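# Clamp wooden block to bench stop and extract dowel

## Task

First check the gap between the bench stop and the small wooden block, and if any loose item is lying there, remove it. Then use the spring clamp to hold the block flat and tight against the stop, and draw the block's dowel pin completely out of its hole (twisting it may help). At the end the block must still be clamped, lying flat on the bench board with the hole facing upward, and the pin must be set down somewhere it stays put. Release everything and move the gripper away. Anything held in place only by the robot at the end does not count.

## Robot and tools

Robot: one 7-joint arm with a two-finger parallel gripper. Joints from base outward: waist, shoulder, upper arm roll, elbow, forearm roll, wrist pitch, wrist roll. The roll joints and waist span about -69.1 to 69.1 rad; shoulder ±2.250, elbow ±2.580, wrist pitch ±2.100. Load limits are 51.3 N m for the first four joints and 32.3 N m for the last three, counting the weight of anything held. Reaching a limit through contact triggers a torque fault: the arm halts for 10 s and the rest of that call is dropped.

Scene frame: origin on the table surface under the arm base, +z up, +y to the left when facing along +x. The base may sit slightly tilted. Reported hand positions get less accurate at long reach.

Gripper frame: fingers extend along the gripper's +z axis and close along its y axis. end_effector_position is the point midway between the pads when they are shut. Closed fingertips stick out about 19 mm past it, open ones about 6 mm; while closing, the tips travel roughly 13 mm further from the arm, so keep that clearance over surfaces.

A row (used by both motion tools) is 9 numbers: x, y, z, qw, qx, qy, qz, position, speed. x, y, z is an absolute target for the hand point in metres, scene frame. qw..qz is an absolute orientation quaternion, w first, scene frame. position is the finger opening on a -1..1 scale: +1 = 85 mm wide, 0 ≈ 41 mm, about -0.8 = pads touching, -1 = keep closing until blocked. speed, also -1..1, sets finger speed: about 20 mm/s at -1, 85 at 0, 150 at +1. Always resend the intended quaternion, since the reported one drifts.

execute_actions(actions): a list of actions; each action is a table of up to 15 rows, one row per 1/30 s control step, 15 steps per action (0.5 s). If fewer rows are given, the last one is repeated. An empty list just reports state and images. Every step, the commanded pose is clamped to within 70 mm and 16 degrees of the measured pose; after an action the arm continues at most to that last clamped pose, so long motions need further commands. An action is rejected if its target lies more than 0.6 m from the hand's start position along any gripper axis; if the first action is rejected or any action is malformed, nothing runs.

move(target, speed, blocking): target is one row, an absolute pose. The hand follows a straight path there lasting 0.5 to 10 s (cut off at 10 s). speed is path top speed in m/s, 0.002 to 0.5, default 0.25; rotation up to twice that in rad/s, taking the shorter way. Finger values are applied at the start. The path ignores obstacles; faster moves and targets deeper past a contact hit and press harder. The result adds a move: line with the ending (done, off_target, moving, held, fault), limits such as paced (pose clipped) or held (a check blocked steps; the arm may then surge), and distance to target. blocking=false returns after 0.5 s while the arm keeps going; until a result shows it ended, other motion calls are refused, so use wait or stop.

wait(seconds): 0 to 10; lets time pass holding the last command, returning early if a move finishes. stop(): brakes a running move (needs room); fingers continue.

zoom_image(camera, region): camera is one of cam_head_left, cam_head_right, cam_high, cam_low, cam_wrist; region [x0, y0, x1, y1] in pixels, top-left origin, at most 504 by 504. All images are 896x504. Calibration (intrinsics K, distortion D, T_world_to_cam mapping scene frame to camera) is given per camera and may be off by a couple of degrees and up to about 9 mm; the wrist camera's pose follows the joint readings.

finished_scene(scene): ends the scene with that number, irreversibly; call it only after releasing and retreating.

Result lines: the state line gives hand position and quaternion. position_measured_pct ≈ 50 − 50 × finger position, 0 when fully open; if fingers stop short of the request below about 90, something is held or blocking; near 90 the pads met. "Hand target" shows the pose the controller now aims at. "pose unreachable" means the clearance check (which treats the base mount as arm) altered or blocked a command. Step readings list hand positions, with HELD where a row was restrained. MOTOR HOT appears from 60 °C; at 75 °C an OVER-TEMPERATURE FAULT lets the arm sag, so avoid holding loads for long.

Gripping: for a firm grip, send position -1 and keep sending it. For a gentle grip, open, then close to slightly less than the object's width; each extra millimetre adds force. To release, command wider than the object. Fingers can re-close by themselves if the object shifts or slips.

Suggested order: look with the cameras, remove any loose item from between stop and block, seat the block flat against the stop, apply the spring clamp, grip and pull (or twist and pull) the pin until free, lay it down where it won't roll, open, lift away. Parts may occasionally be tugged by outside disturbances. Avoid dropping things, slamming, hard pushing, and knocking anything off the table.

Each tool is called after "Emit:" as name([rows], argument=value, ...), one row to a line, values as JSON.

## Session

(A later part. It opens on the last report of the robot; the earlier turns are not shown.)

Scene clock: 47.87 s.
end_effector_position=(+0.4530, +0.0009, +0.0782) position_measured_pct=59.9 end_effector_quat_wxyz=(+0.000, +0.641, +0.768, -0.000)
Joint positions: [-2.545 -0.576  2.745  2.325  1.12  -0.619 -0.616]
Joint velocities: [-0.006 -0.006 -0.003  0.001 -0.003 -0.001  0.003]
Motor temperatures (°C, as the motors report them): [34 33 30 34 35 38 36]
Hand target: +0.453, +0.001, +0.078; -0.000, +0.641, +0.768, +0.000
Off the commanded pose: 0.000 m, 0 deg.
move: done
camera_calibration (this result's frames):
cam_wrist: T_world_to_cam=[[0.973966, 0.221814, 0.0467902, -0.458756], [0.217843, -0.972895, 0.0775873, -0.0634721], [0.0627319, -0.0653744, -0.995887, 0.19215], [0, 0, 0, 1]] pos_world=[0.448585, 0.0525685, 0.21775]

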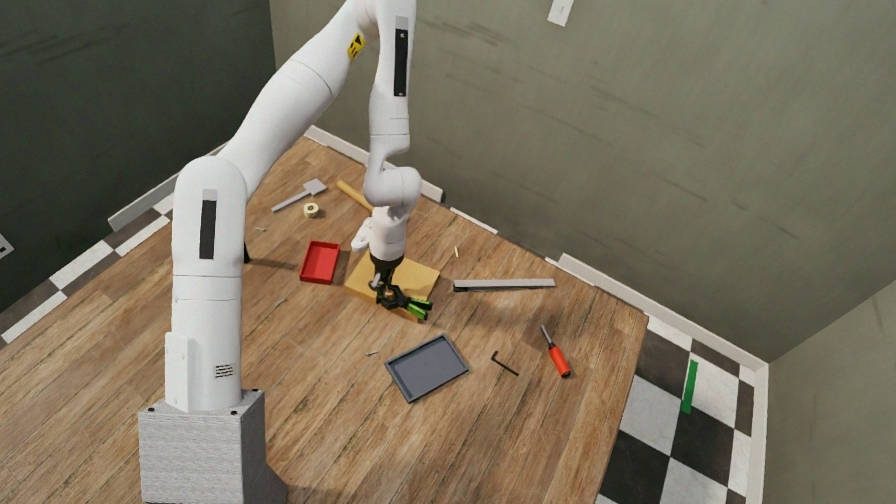

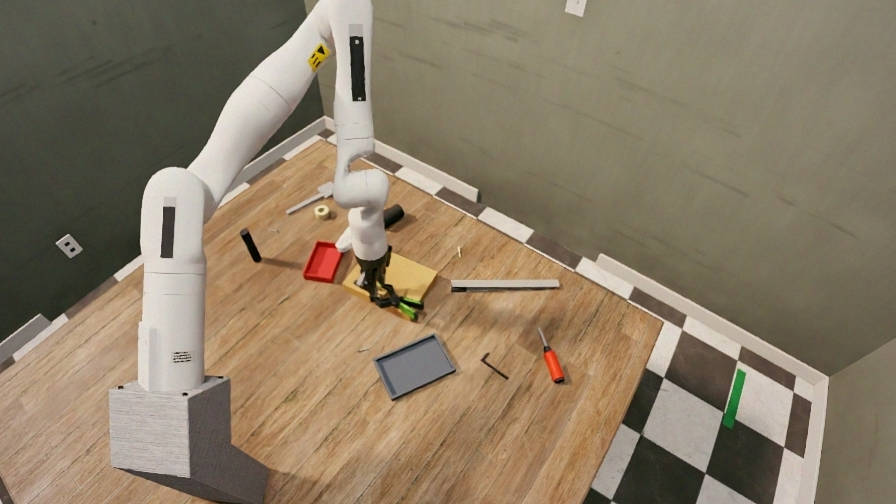

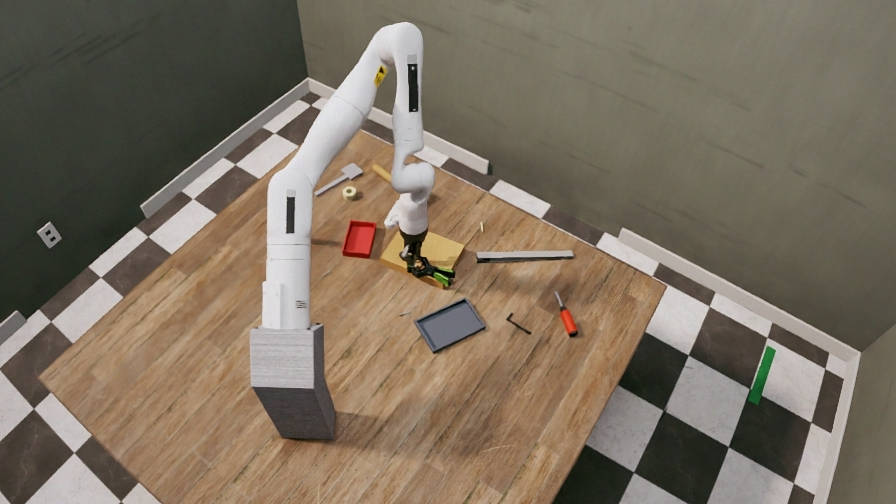

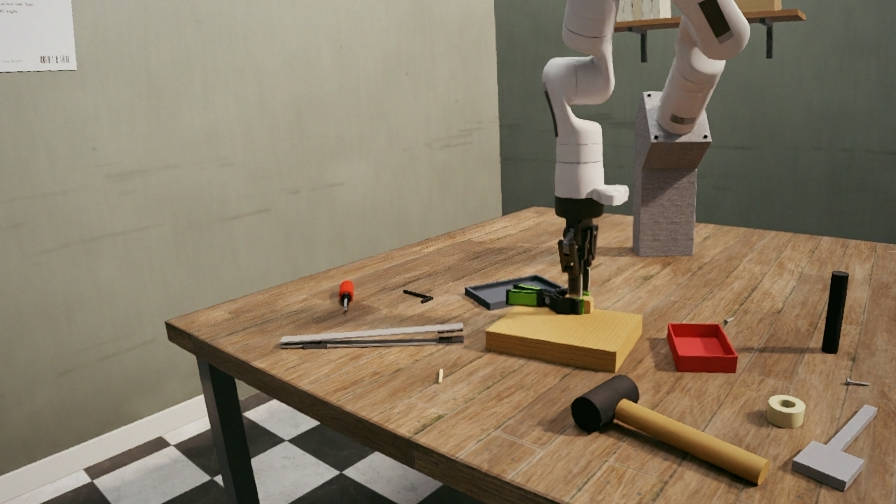

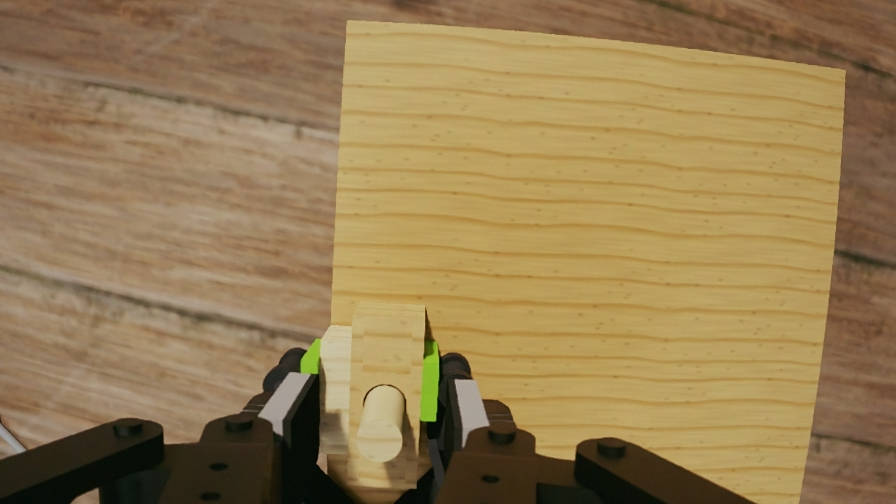

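Emit:
execute_actions([
  [[0.4528,0.001,0.079,0,0.6408,0.7677,0,-1,-0.5]],
  [[0.4528,0.001,0.079,0,0.6408,0.7677,0,-1,-0.5]],
])

Scene clock: 49.17 s.
end_effector_position=(+0.4530, +0.0010, +0.0792) position_measured_pct=85.7 end_effector_quat_wxyz=(+0.000, +0.641, +0.768, +0.000)
Joint positions: [-2.542 -0.573  2.744  2.326  1.124 -0.62  -0.619]
Joint velocities: [-0.     0.     0.     0.    -0.     0.002  0.   ]
Motor temperatures (°C, as the motors report them): [34 33 30 34 35 38 36]
Hand target: +0.453, +0.001, +0.079; -0.000, +0.641, +0.768, +0.000
Off the commanded pose: 0.000 m, 0 deg.
Step readings (end_effector_position; steps 1 to 15: 1st action; 16 to 30: 2nd action):
0: (+0.4527, +0.0011, +0.0780)
1: (+0.4528, +0.0011, +0.0782)
2: (+0.4529, +0.0009, +0.0787)
4: (+0.4528, +0.0010, +0.0789)
8: (+0.4528, +0.0011, +0.0790)
15: (+0.4530, +0.0010, +0.0791)
16: (+0.4530, +0.0010, +0.0791)
17: (+0.4530, +0.0010, +0.0791)
19: (+0.4530, +0.0010, +0.0792)
23: (+0.4530, +0.0010, +0.0792)
30: end_effector_position above
camera_calibration (this result's frames):
cam_wrist: T_world_to_cam=[[0.973895, 0.222082, 0.0469981, -0.458898], [0.218116, -0.972858, 0.0772815, -0.063526], [0.0628853, -0.065013, -0.995901, 0.193064], [0, 0, 0, 1]] pos_world=[0.448634, 0.0526628, 0.21875]

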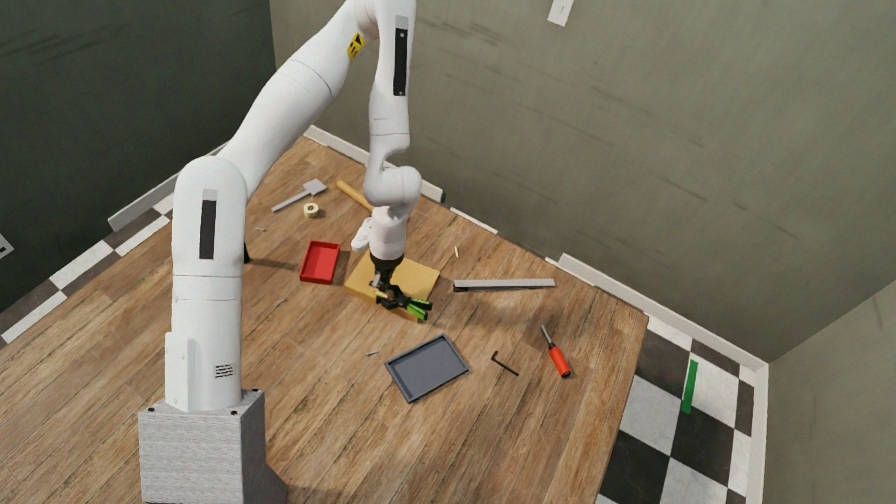

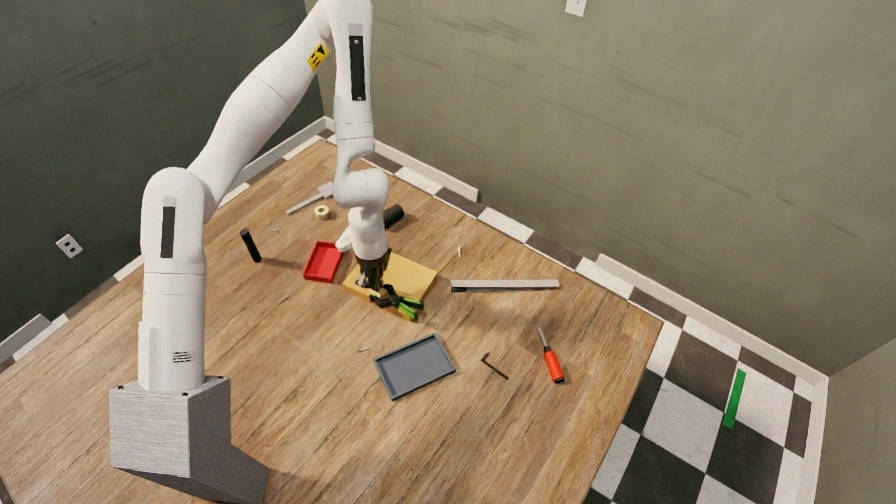

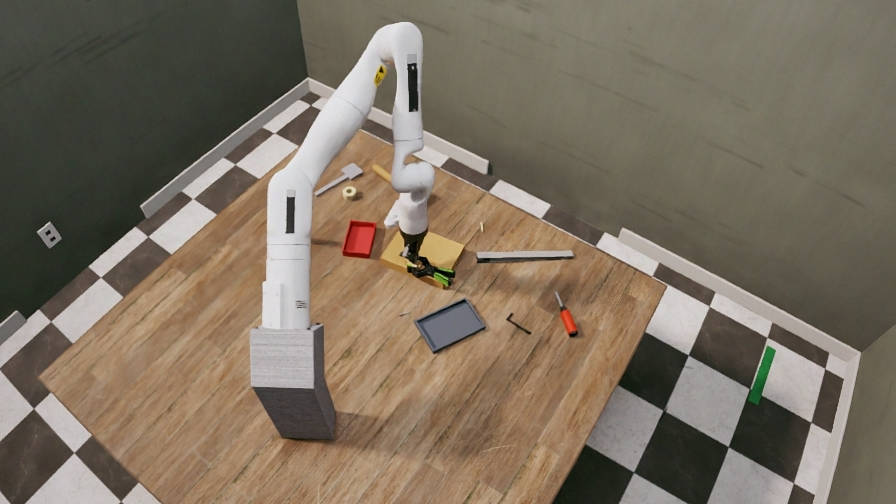

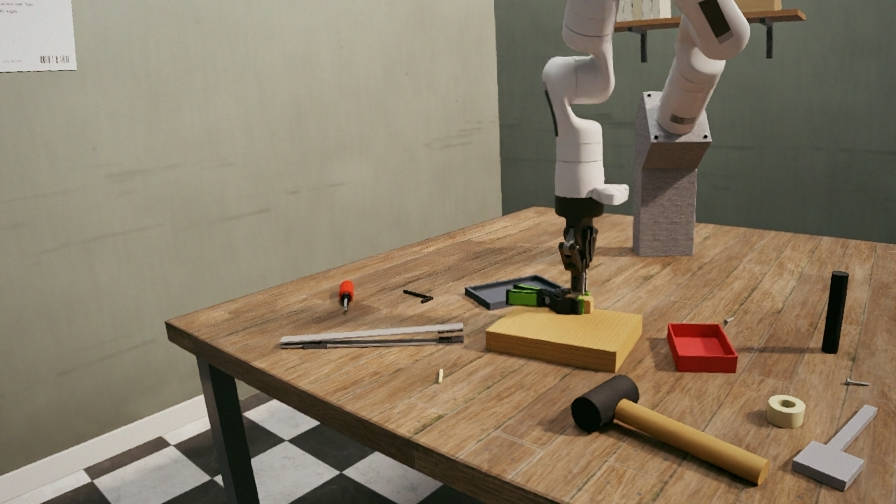

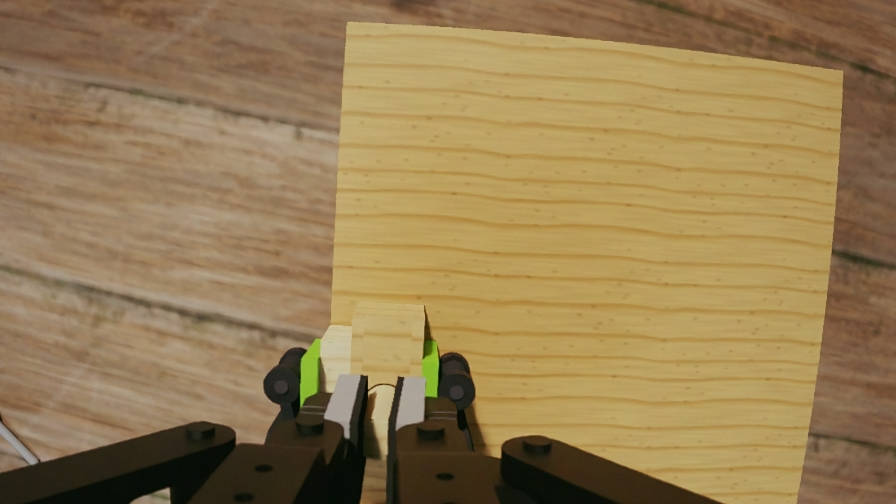

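Emit:
move(target=[0.4528,0.001,0.0825,0,0.171,0.9853,0,-1,-0.5], speed=0.3)

Emit:
zoom_image(camera="cam_low", region=[520, 250, 640, 330])

Scene clock: 51.57 s.
end_effector_position=(+0.4529, +0.0011, +0.0822) position_measured_pct=85.7 end_effector_quat_wxyz=(-0.000, +0.171, +0.985, +0.000)
Joint positions: [-2.667 -0.55   2.923  2.324  1.182 -0.71   0.354]
Joint velocities: [-0.001 -0.     0.001  0.002 -0.004 -0.001  0.003]
Motor temperatures (°C, as the motors report them): [34 33 30 34 35 38 36]
Hand target: +0.453, +0.001, +0.082; -0.000, +0.171, +0.985, -0.000
Off the commanded pose: 0.000 m, 0 deg.
move: done
camera_calibration (this result's frames):
cam_wrist: T_world_to_cam=[[0.294478, 0.954509, 0.0468466, -0.152027], [0.95167, -0.29737, 0.0767795, -0.396583], [0.0872175, 0.0219726, -0.995947, 0.184937], [0, 0, 0, 1]] pos_world=[0.406055, 0.023116, 0.221759]

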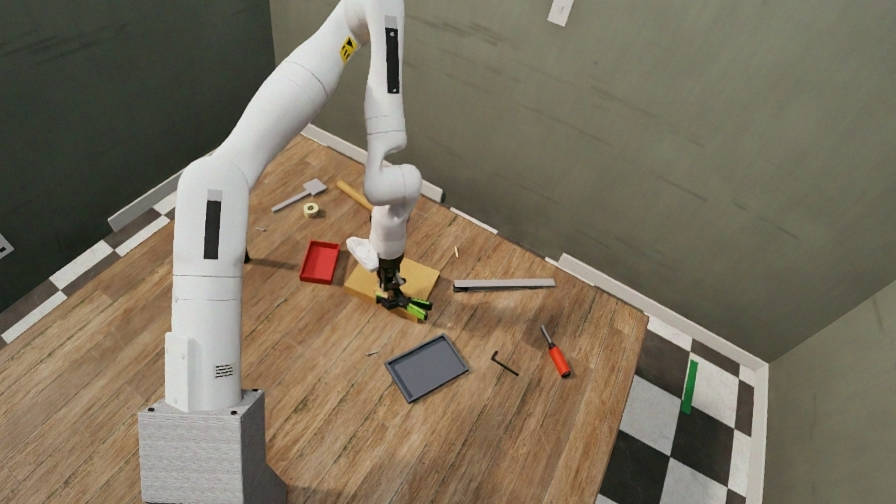

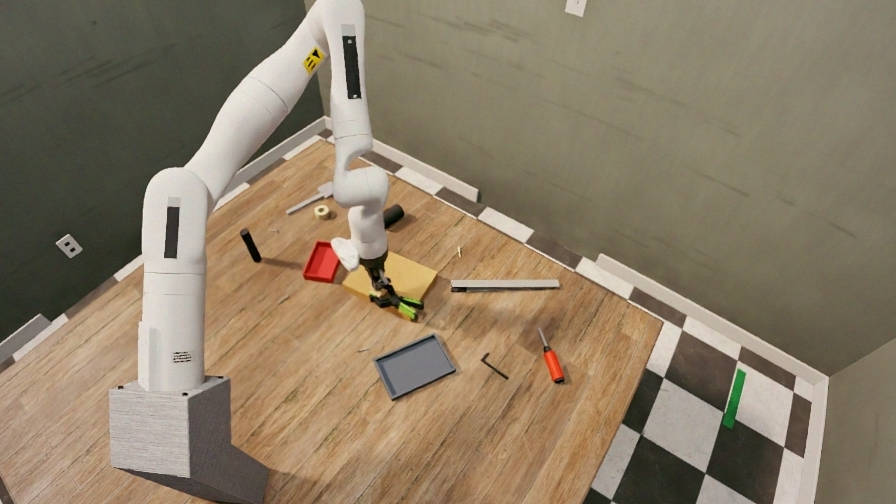

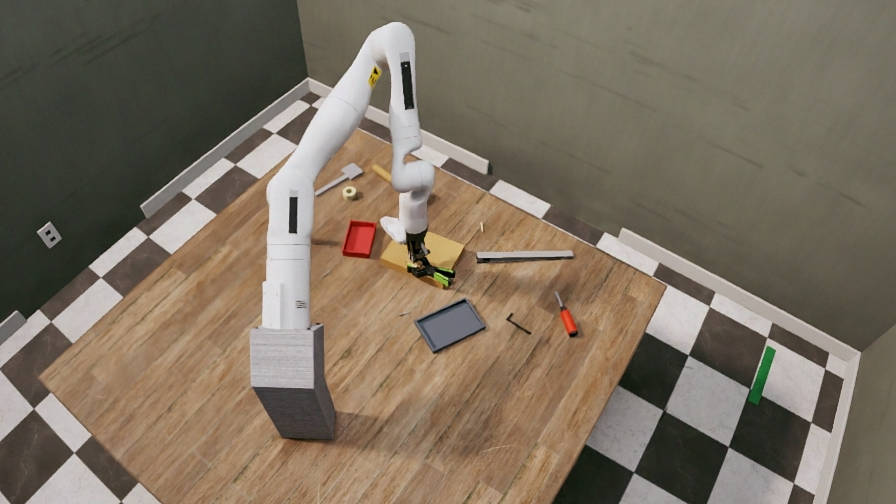

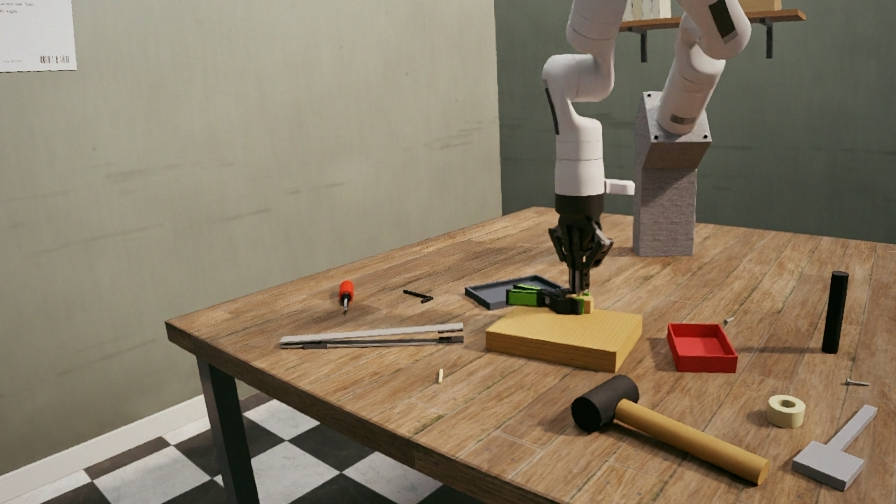

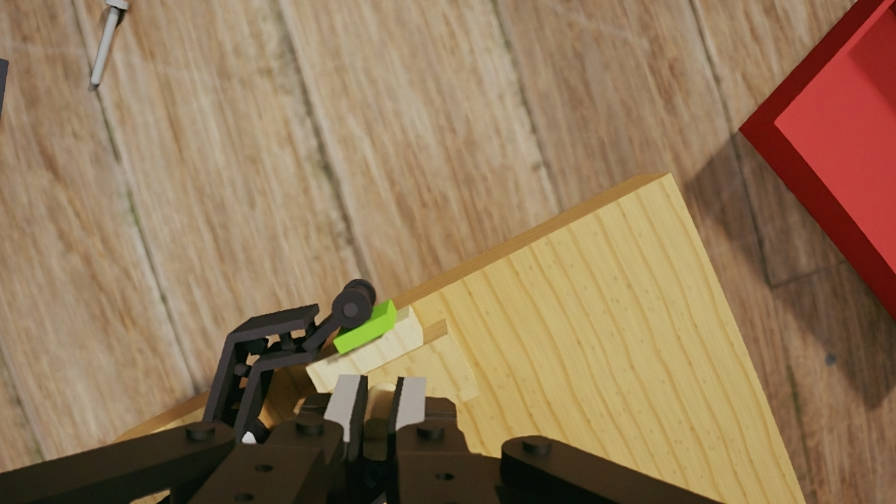

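Region (520, 250, 640, 330) of cam_low's 896x504 image, scaled by 4.200, with more detail than that image has.

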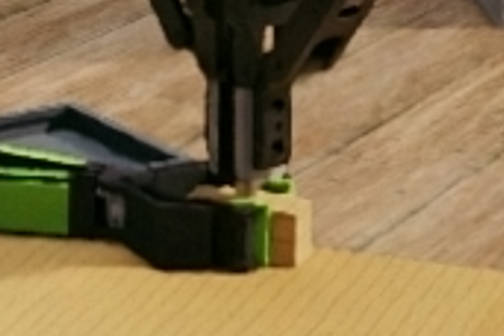

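Emit:
move(target=[0.4528,0.001,0.091,0,0.9388,0.3445,0,-1,-0.5], speed=0.45)

Emit:
zoom_image(camera="cam_low", region=[520, 250, 640, 330])

Scene clock: 54.77 s.
end_effector_position=(+0.4531, +0.0014, +0.0909) position_measured_pct=85.7 end_effector_quat_wxyz=(-0.000, +0.939, +0.345, +0.000)
Joint positions: [-2.331 -0.595  2.488  2.343  1.084 -0.49  -1.589]
Joint velocities: [ 0.007 -0.001 -0.003 -0.003  0.013  0.002 -0.011]
Motor temperatures (°C, as the motors report them): [34 33 30 34 35 38 36]
Hand target: +0.453, +0.001, +0.091; -0.000, +0.939, +0.344, +0.000
Off the commanded pose: 0.000 m, 0 deg.
move: done
camera_calibration (this result's frames):
cam_wrist: T_world_to_cam=[[0.679373, -0.732329, 0.0463444, -0.324752], [-0.733383, -0.675526, 0.076244, 0.366694], [-0.0245288, -0.0857863, -0.996012, 0.24435], [0, 0, 0, 1]] pos_world=[0.495548, 0.0308479, 0.230468]

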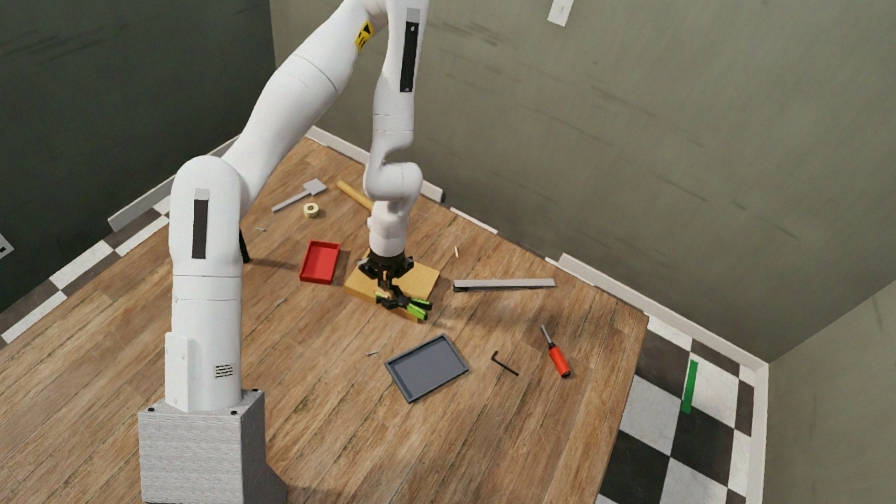

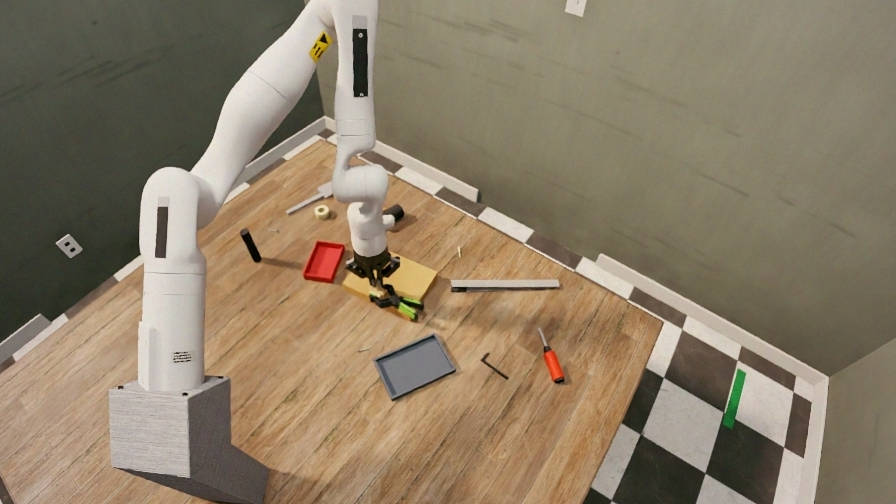

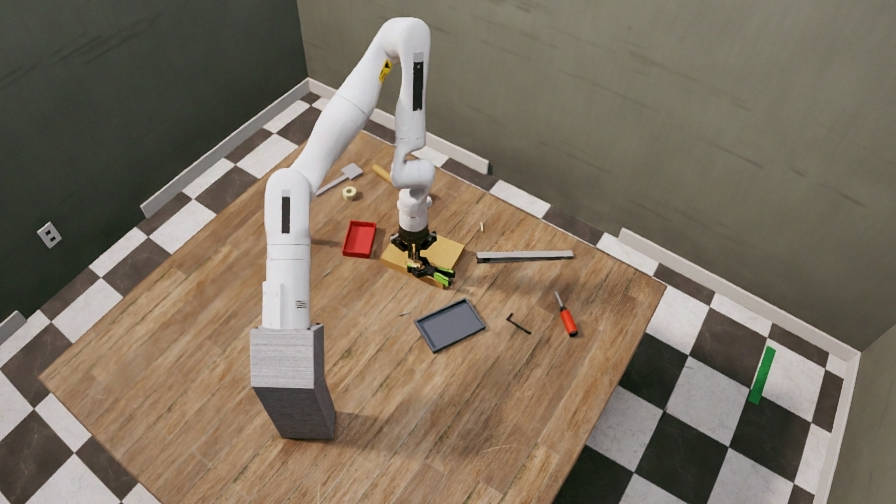

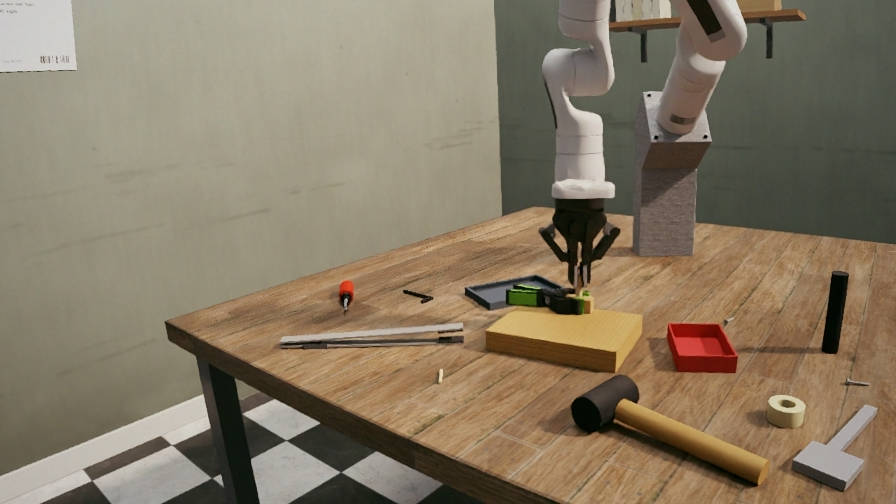

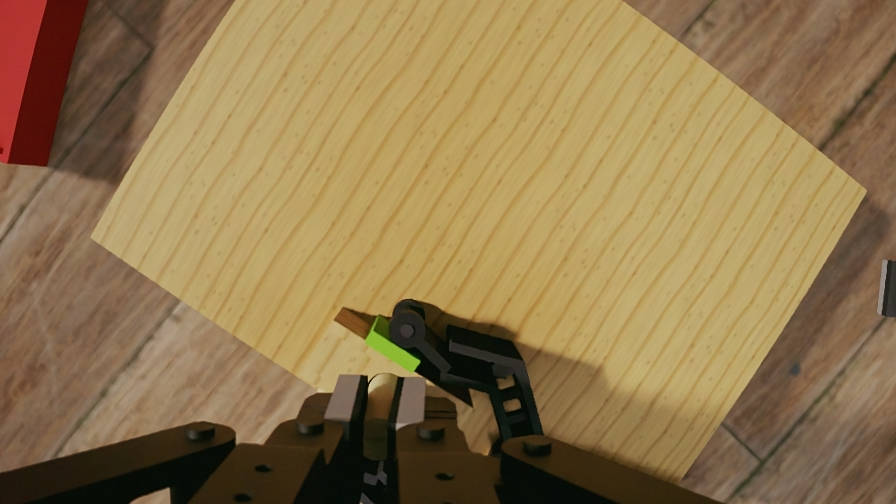

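Region (520, 250, 640, 330) of cam_low's 896x504 image, scaled by 4.200, with more detail than that image has.

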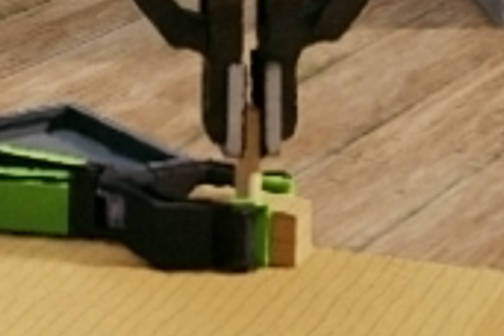

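Emit:
move(target=[0.4528,0.001,0.100,0,0.6408,0.7677,0,-1,-0.5], speed=0.45)

Emit:
move(target=[0.4528,0.001,0.125,0,0.6408,0.7677,0,-1,-0.5], speed=0.06)

Emit:
zoom_image(camera="cam_low", region=[520, 230, 640, 330])

Scene clock: 56.63 s.
end_effector_position=(+0.4529, +0.0006, +0.1001) position_measured_pct=85.7 end_effector_quat_wxyz=(+0.000, +0.641, +0.768, -0.000)
Joint positions: [-2.44  -0.535  2.675  2.347  1.203 -0.595 -0.671]
Joint velocities: [-0.004 -0.    -0.001  0.005 -0.007 -0.004  0.009]
Motor temperatures (°C, as the motors report them): [34 33 30 34 35 38 36]
Hand target: +0.453, +0.001, +0.100; +0.000, +0.641, +0.768, -0.000
Off the commanded pose: 0.000 m, 0 deg.
move: done
camera_calibration (this result's frames):
cam_wrist: T_world_to_cam=[[0.974012, 0.221705, 0.0463365, -0.45962], [0.217757, -0.972906, 0.0776877, -0.0653751], [0.0623048, -0.0655787, -0.9959, 0.214124], [0, 0, 0, 1]] pos_world=[0.448571, 0.0523382, 0.239622]

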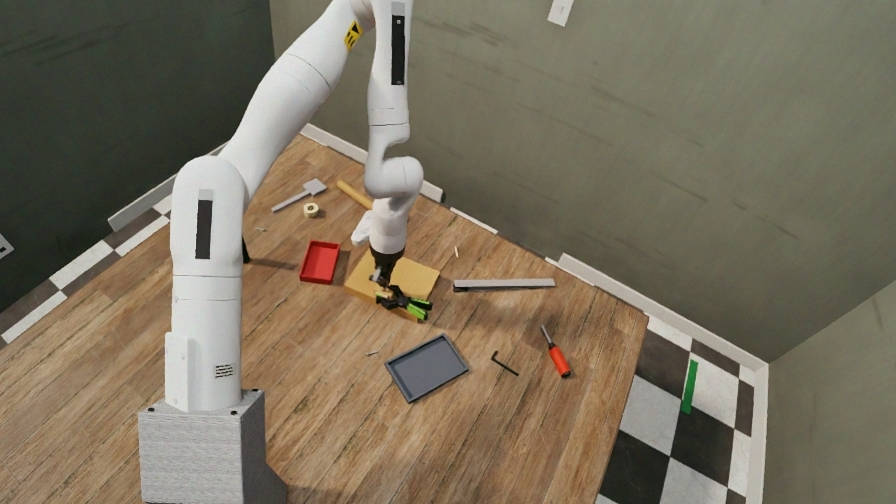

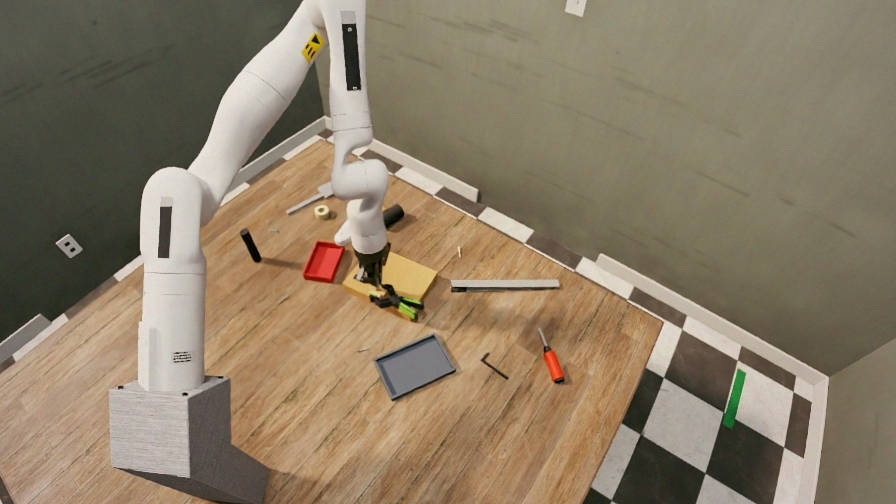

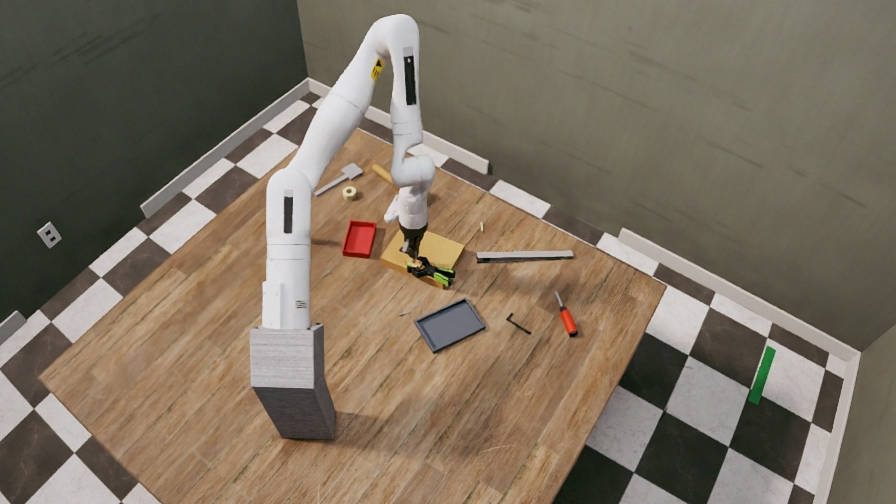

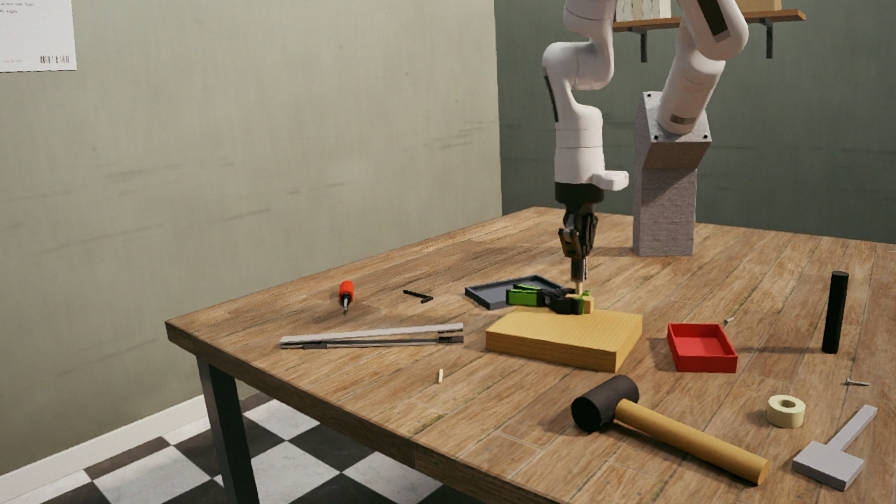

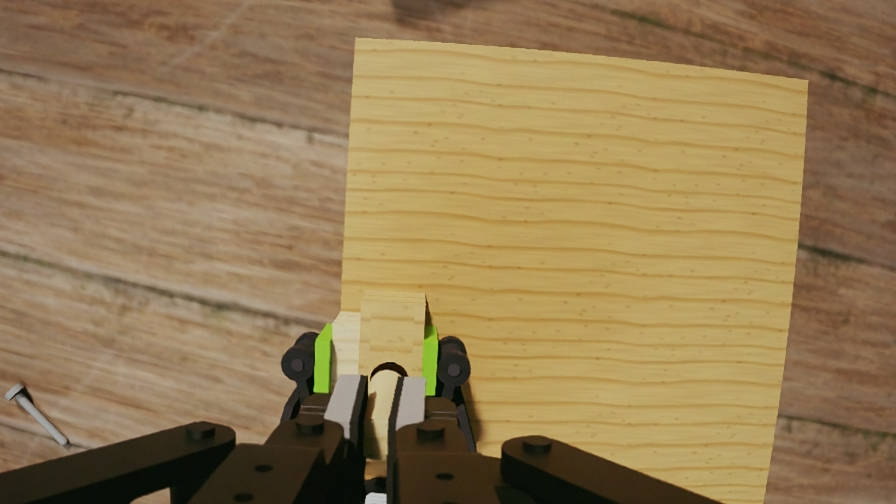

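Scene clock: 57.40 s.
end_effector_position=(+0.4527, +0.0011, +0.1248) position_measured_pct=85.7 end_effector_quat_wxyz=(-0.000, +0.641, +0.768, +0.000)
Joint positions: [-2.364 -0.477  2.662  2.365  1.329 -0.612 -0.773]
Joint velocities: [ 0.005  0.005  0.003 -0.     0.004 -0.002 -0.003]
Motor temperatures (°C, as the motors report them): [34 33 30 34 35 38 36]
Hand target: +0.453, +0.001, +0.125; +0.000, +0.641, +0.768, -0.000
Off the commanded pose: 0.000 m, 0 deg.
move: done
camera_calibration (this result's frames):
cam_wrist: T_world_to_cam=[[0.973992, 0.221819, 0.0462055, -0.460698], [0.217953, -0.972954, 0.0765275, -0.0667297], [0.0619312, -0.0644666, -0.995996, 0.238951], [0, 0, 0, 1]] pos_world=[0.448461, 0.0526712, 0.264388]

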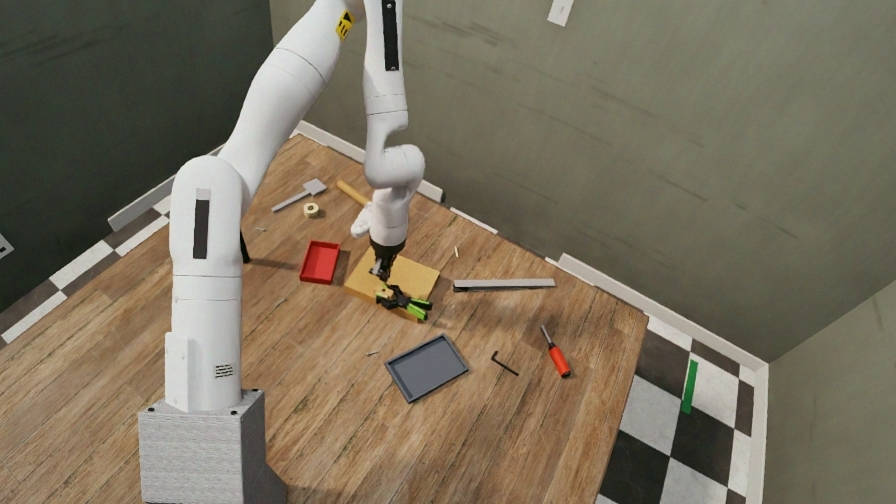

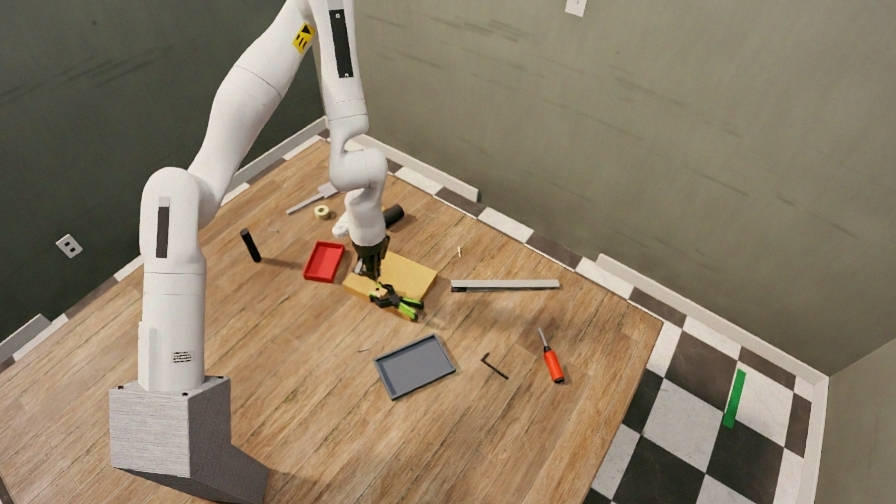

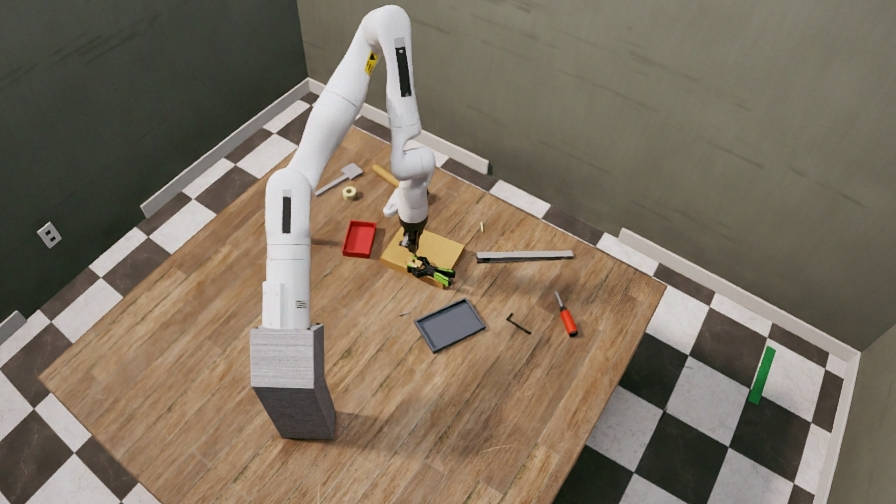

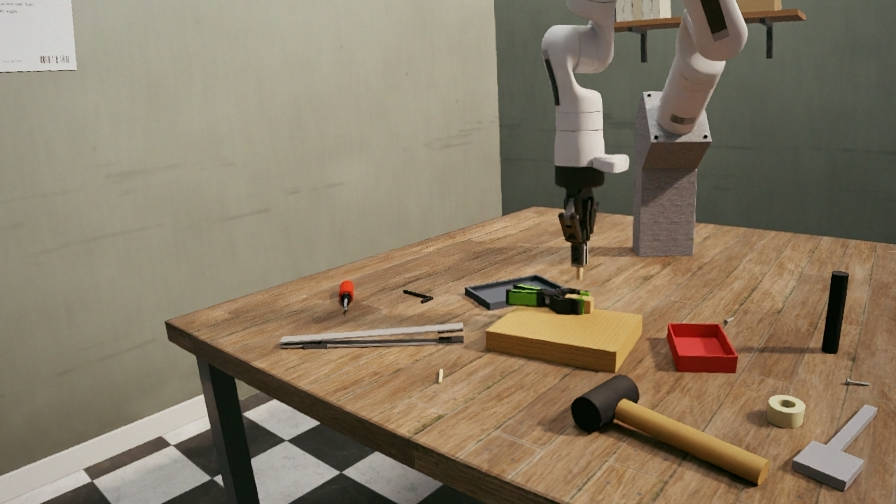

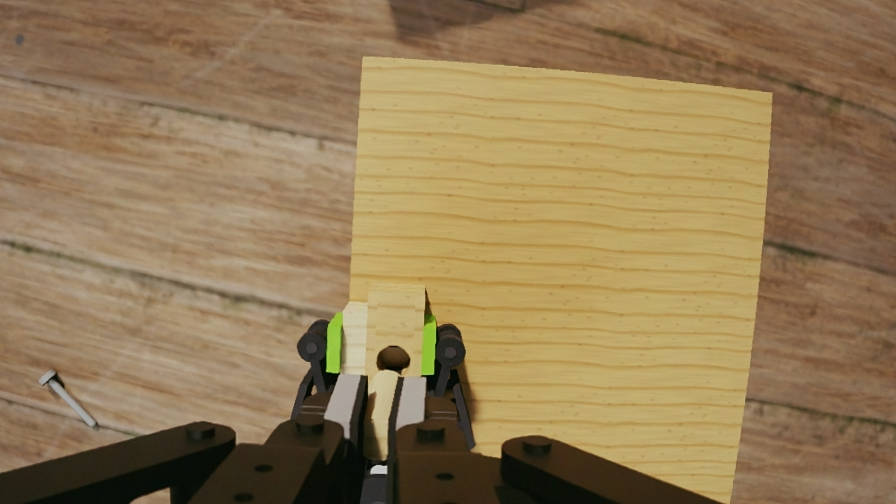

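Region (520, 230, 640, 330) of cam_low's 896x504 image, scaled by 4.200, with more detail than that image has.

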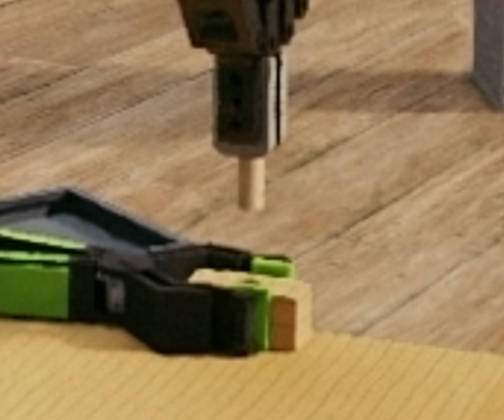

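Emit:
execute_actions(actions=[])

Scene clock: 58.30 s.
end_effector_position=(+0.4529, +0.0008, +0.1251) position_measured_pct=85.7 end_effector_quat_wxyz=(+0.000, +0.641, +0.768, -0.000)
Joint positions: [-2.364 -0.477  2.662  2.365  1.329 -0.612 -0.773]
Joint velocities: [ 0.    -0.001  0.     0.001  0.     0.001 -0.   ]
Motor temperatures (°C, as the motors report them): [34 33 30 34 35 38 36]
Hand target: +0.453, +0.001, +0.125; +0.000, +0.641, +0.768, -0.000
Off the commanded pose: 0.000 m, 0 deg.
camera_calibration (this result's frames):
cam_wrist: T_world_to_cam=[[0.973967, 0.221853, 0.0465823, -0.460892], [0.217912, -0.972901, 0.0773218, -0.0671289], [0.062474, -0.065158, -0.995917, 0.238914], [0, 0, 0, 1]] pos_world=[0.448596, 0.0525076, 0.264598]

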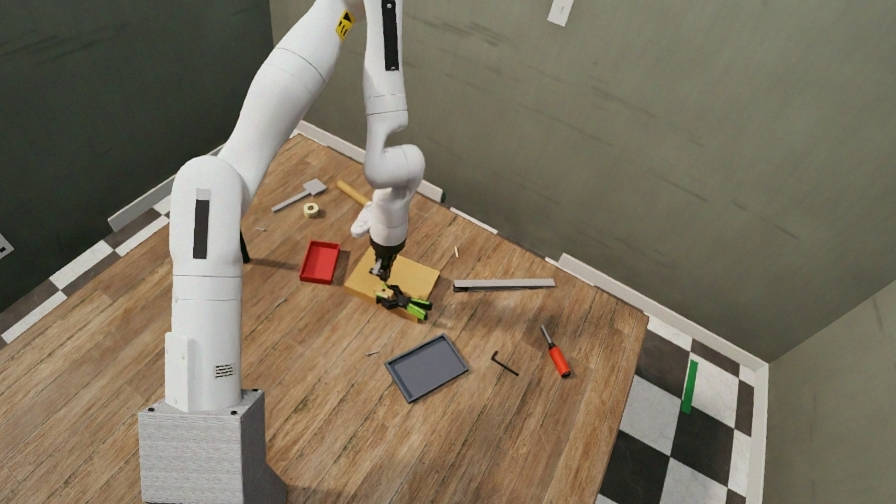

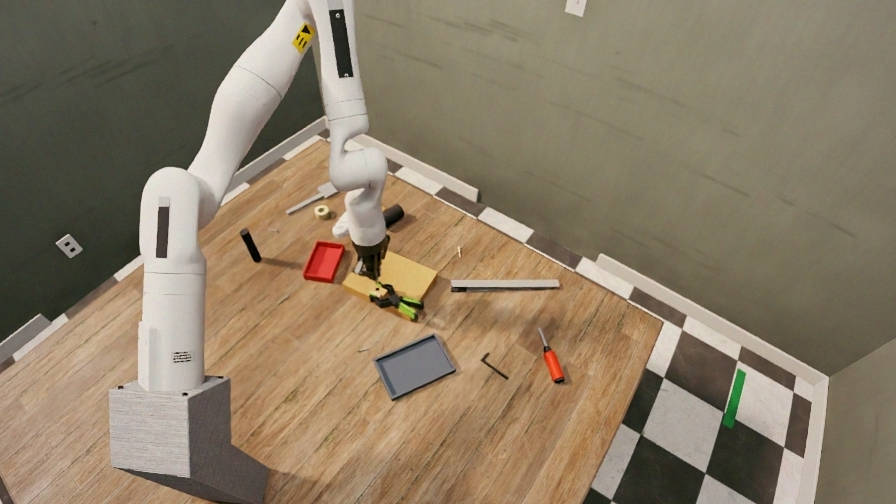

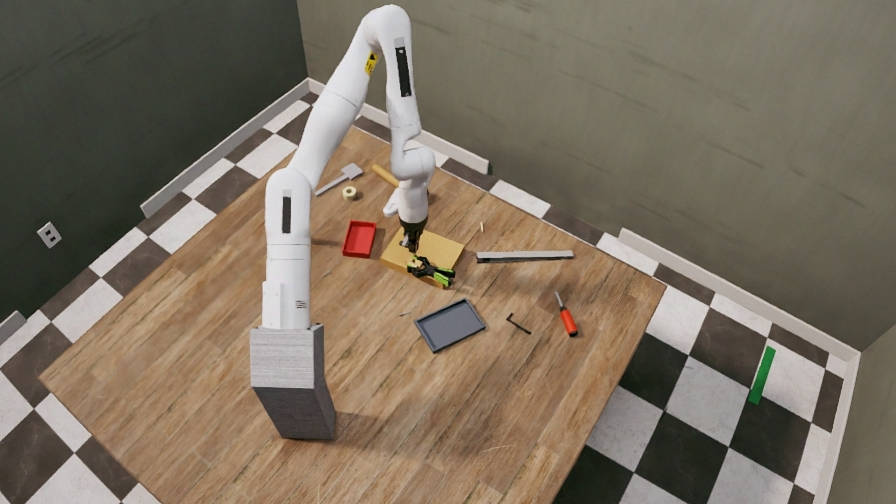

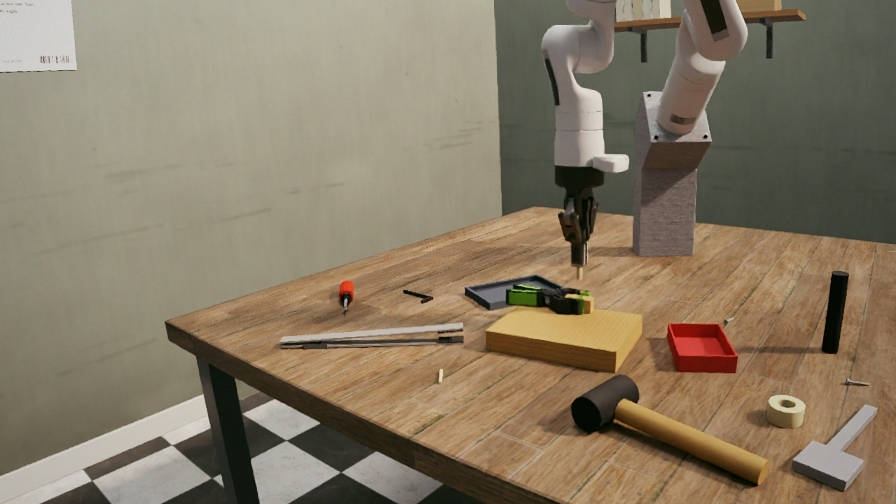

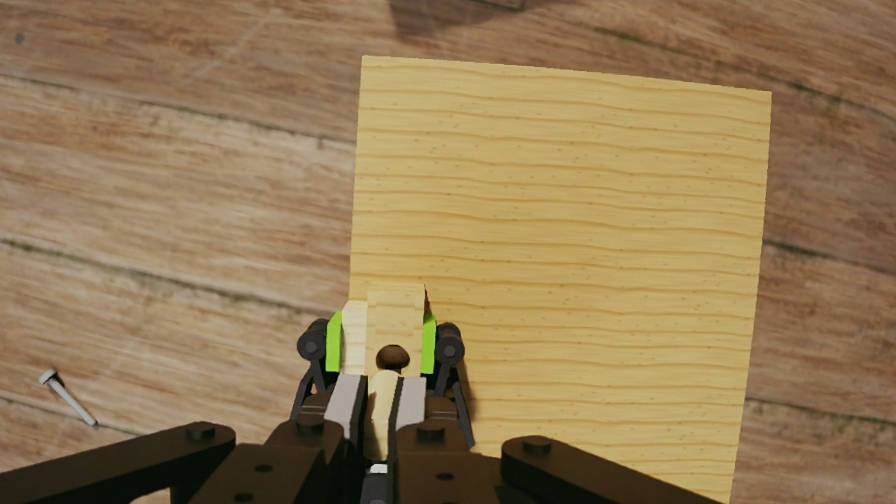

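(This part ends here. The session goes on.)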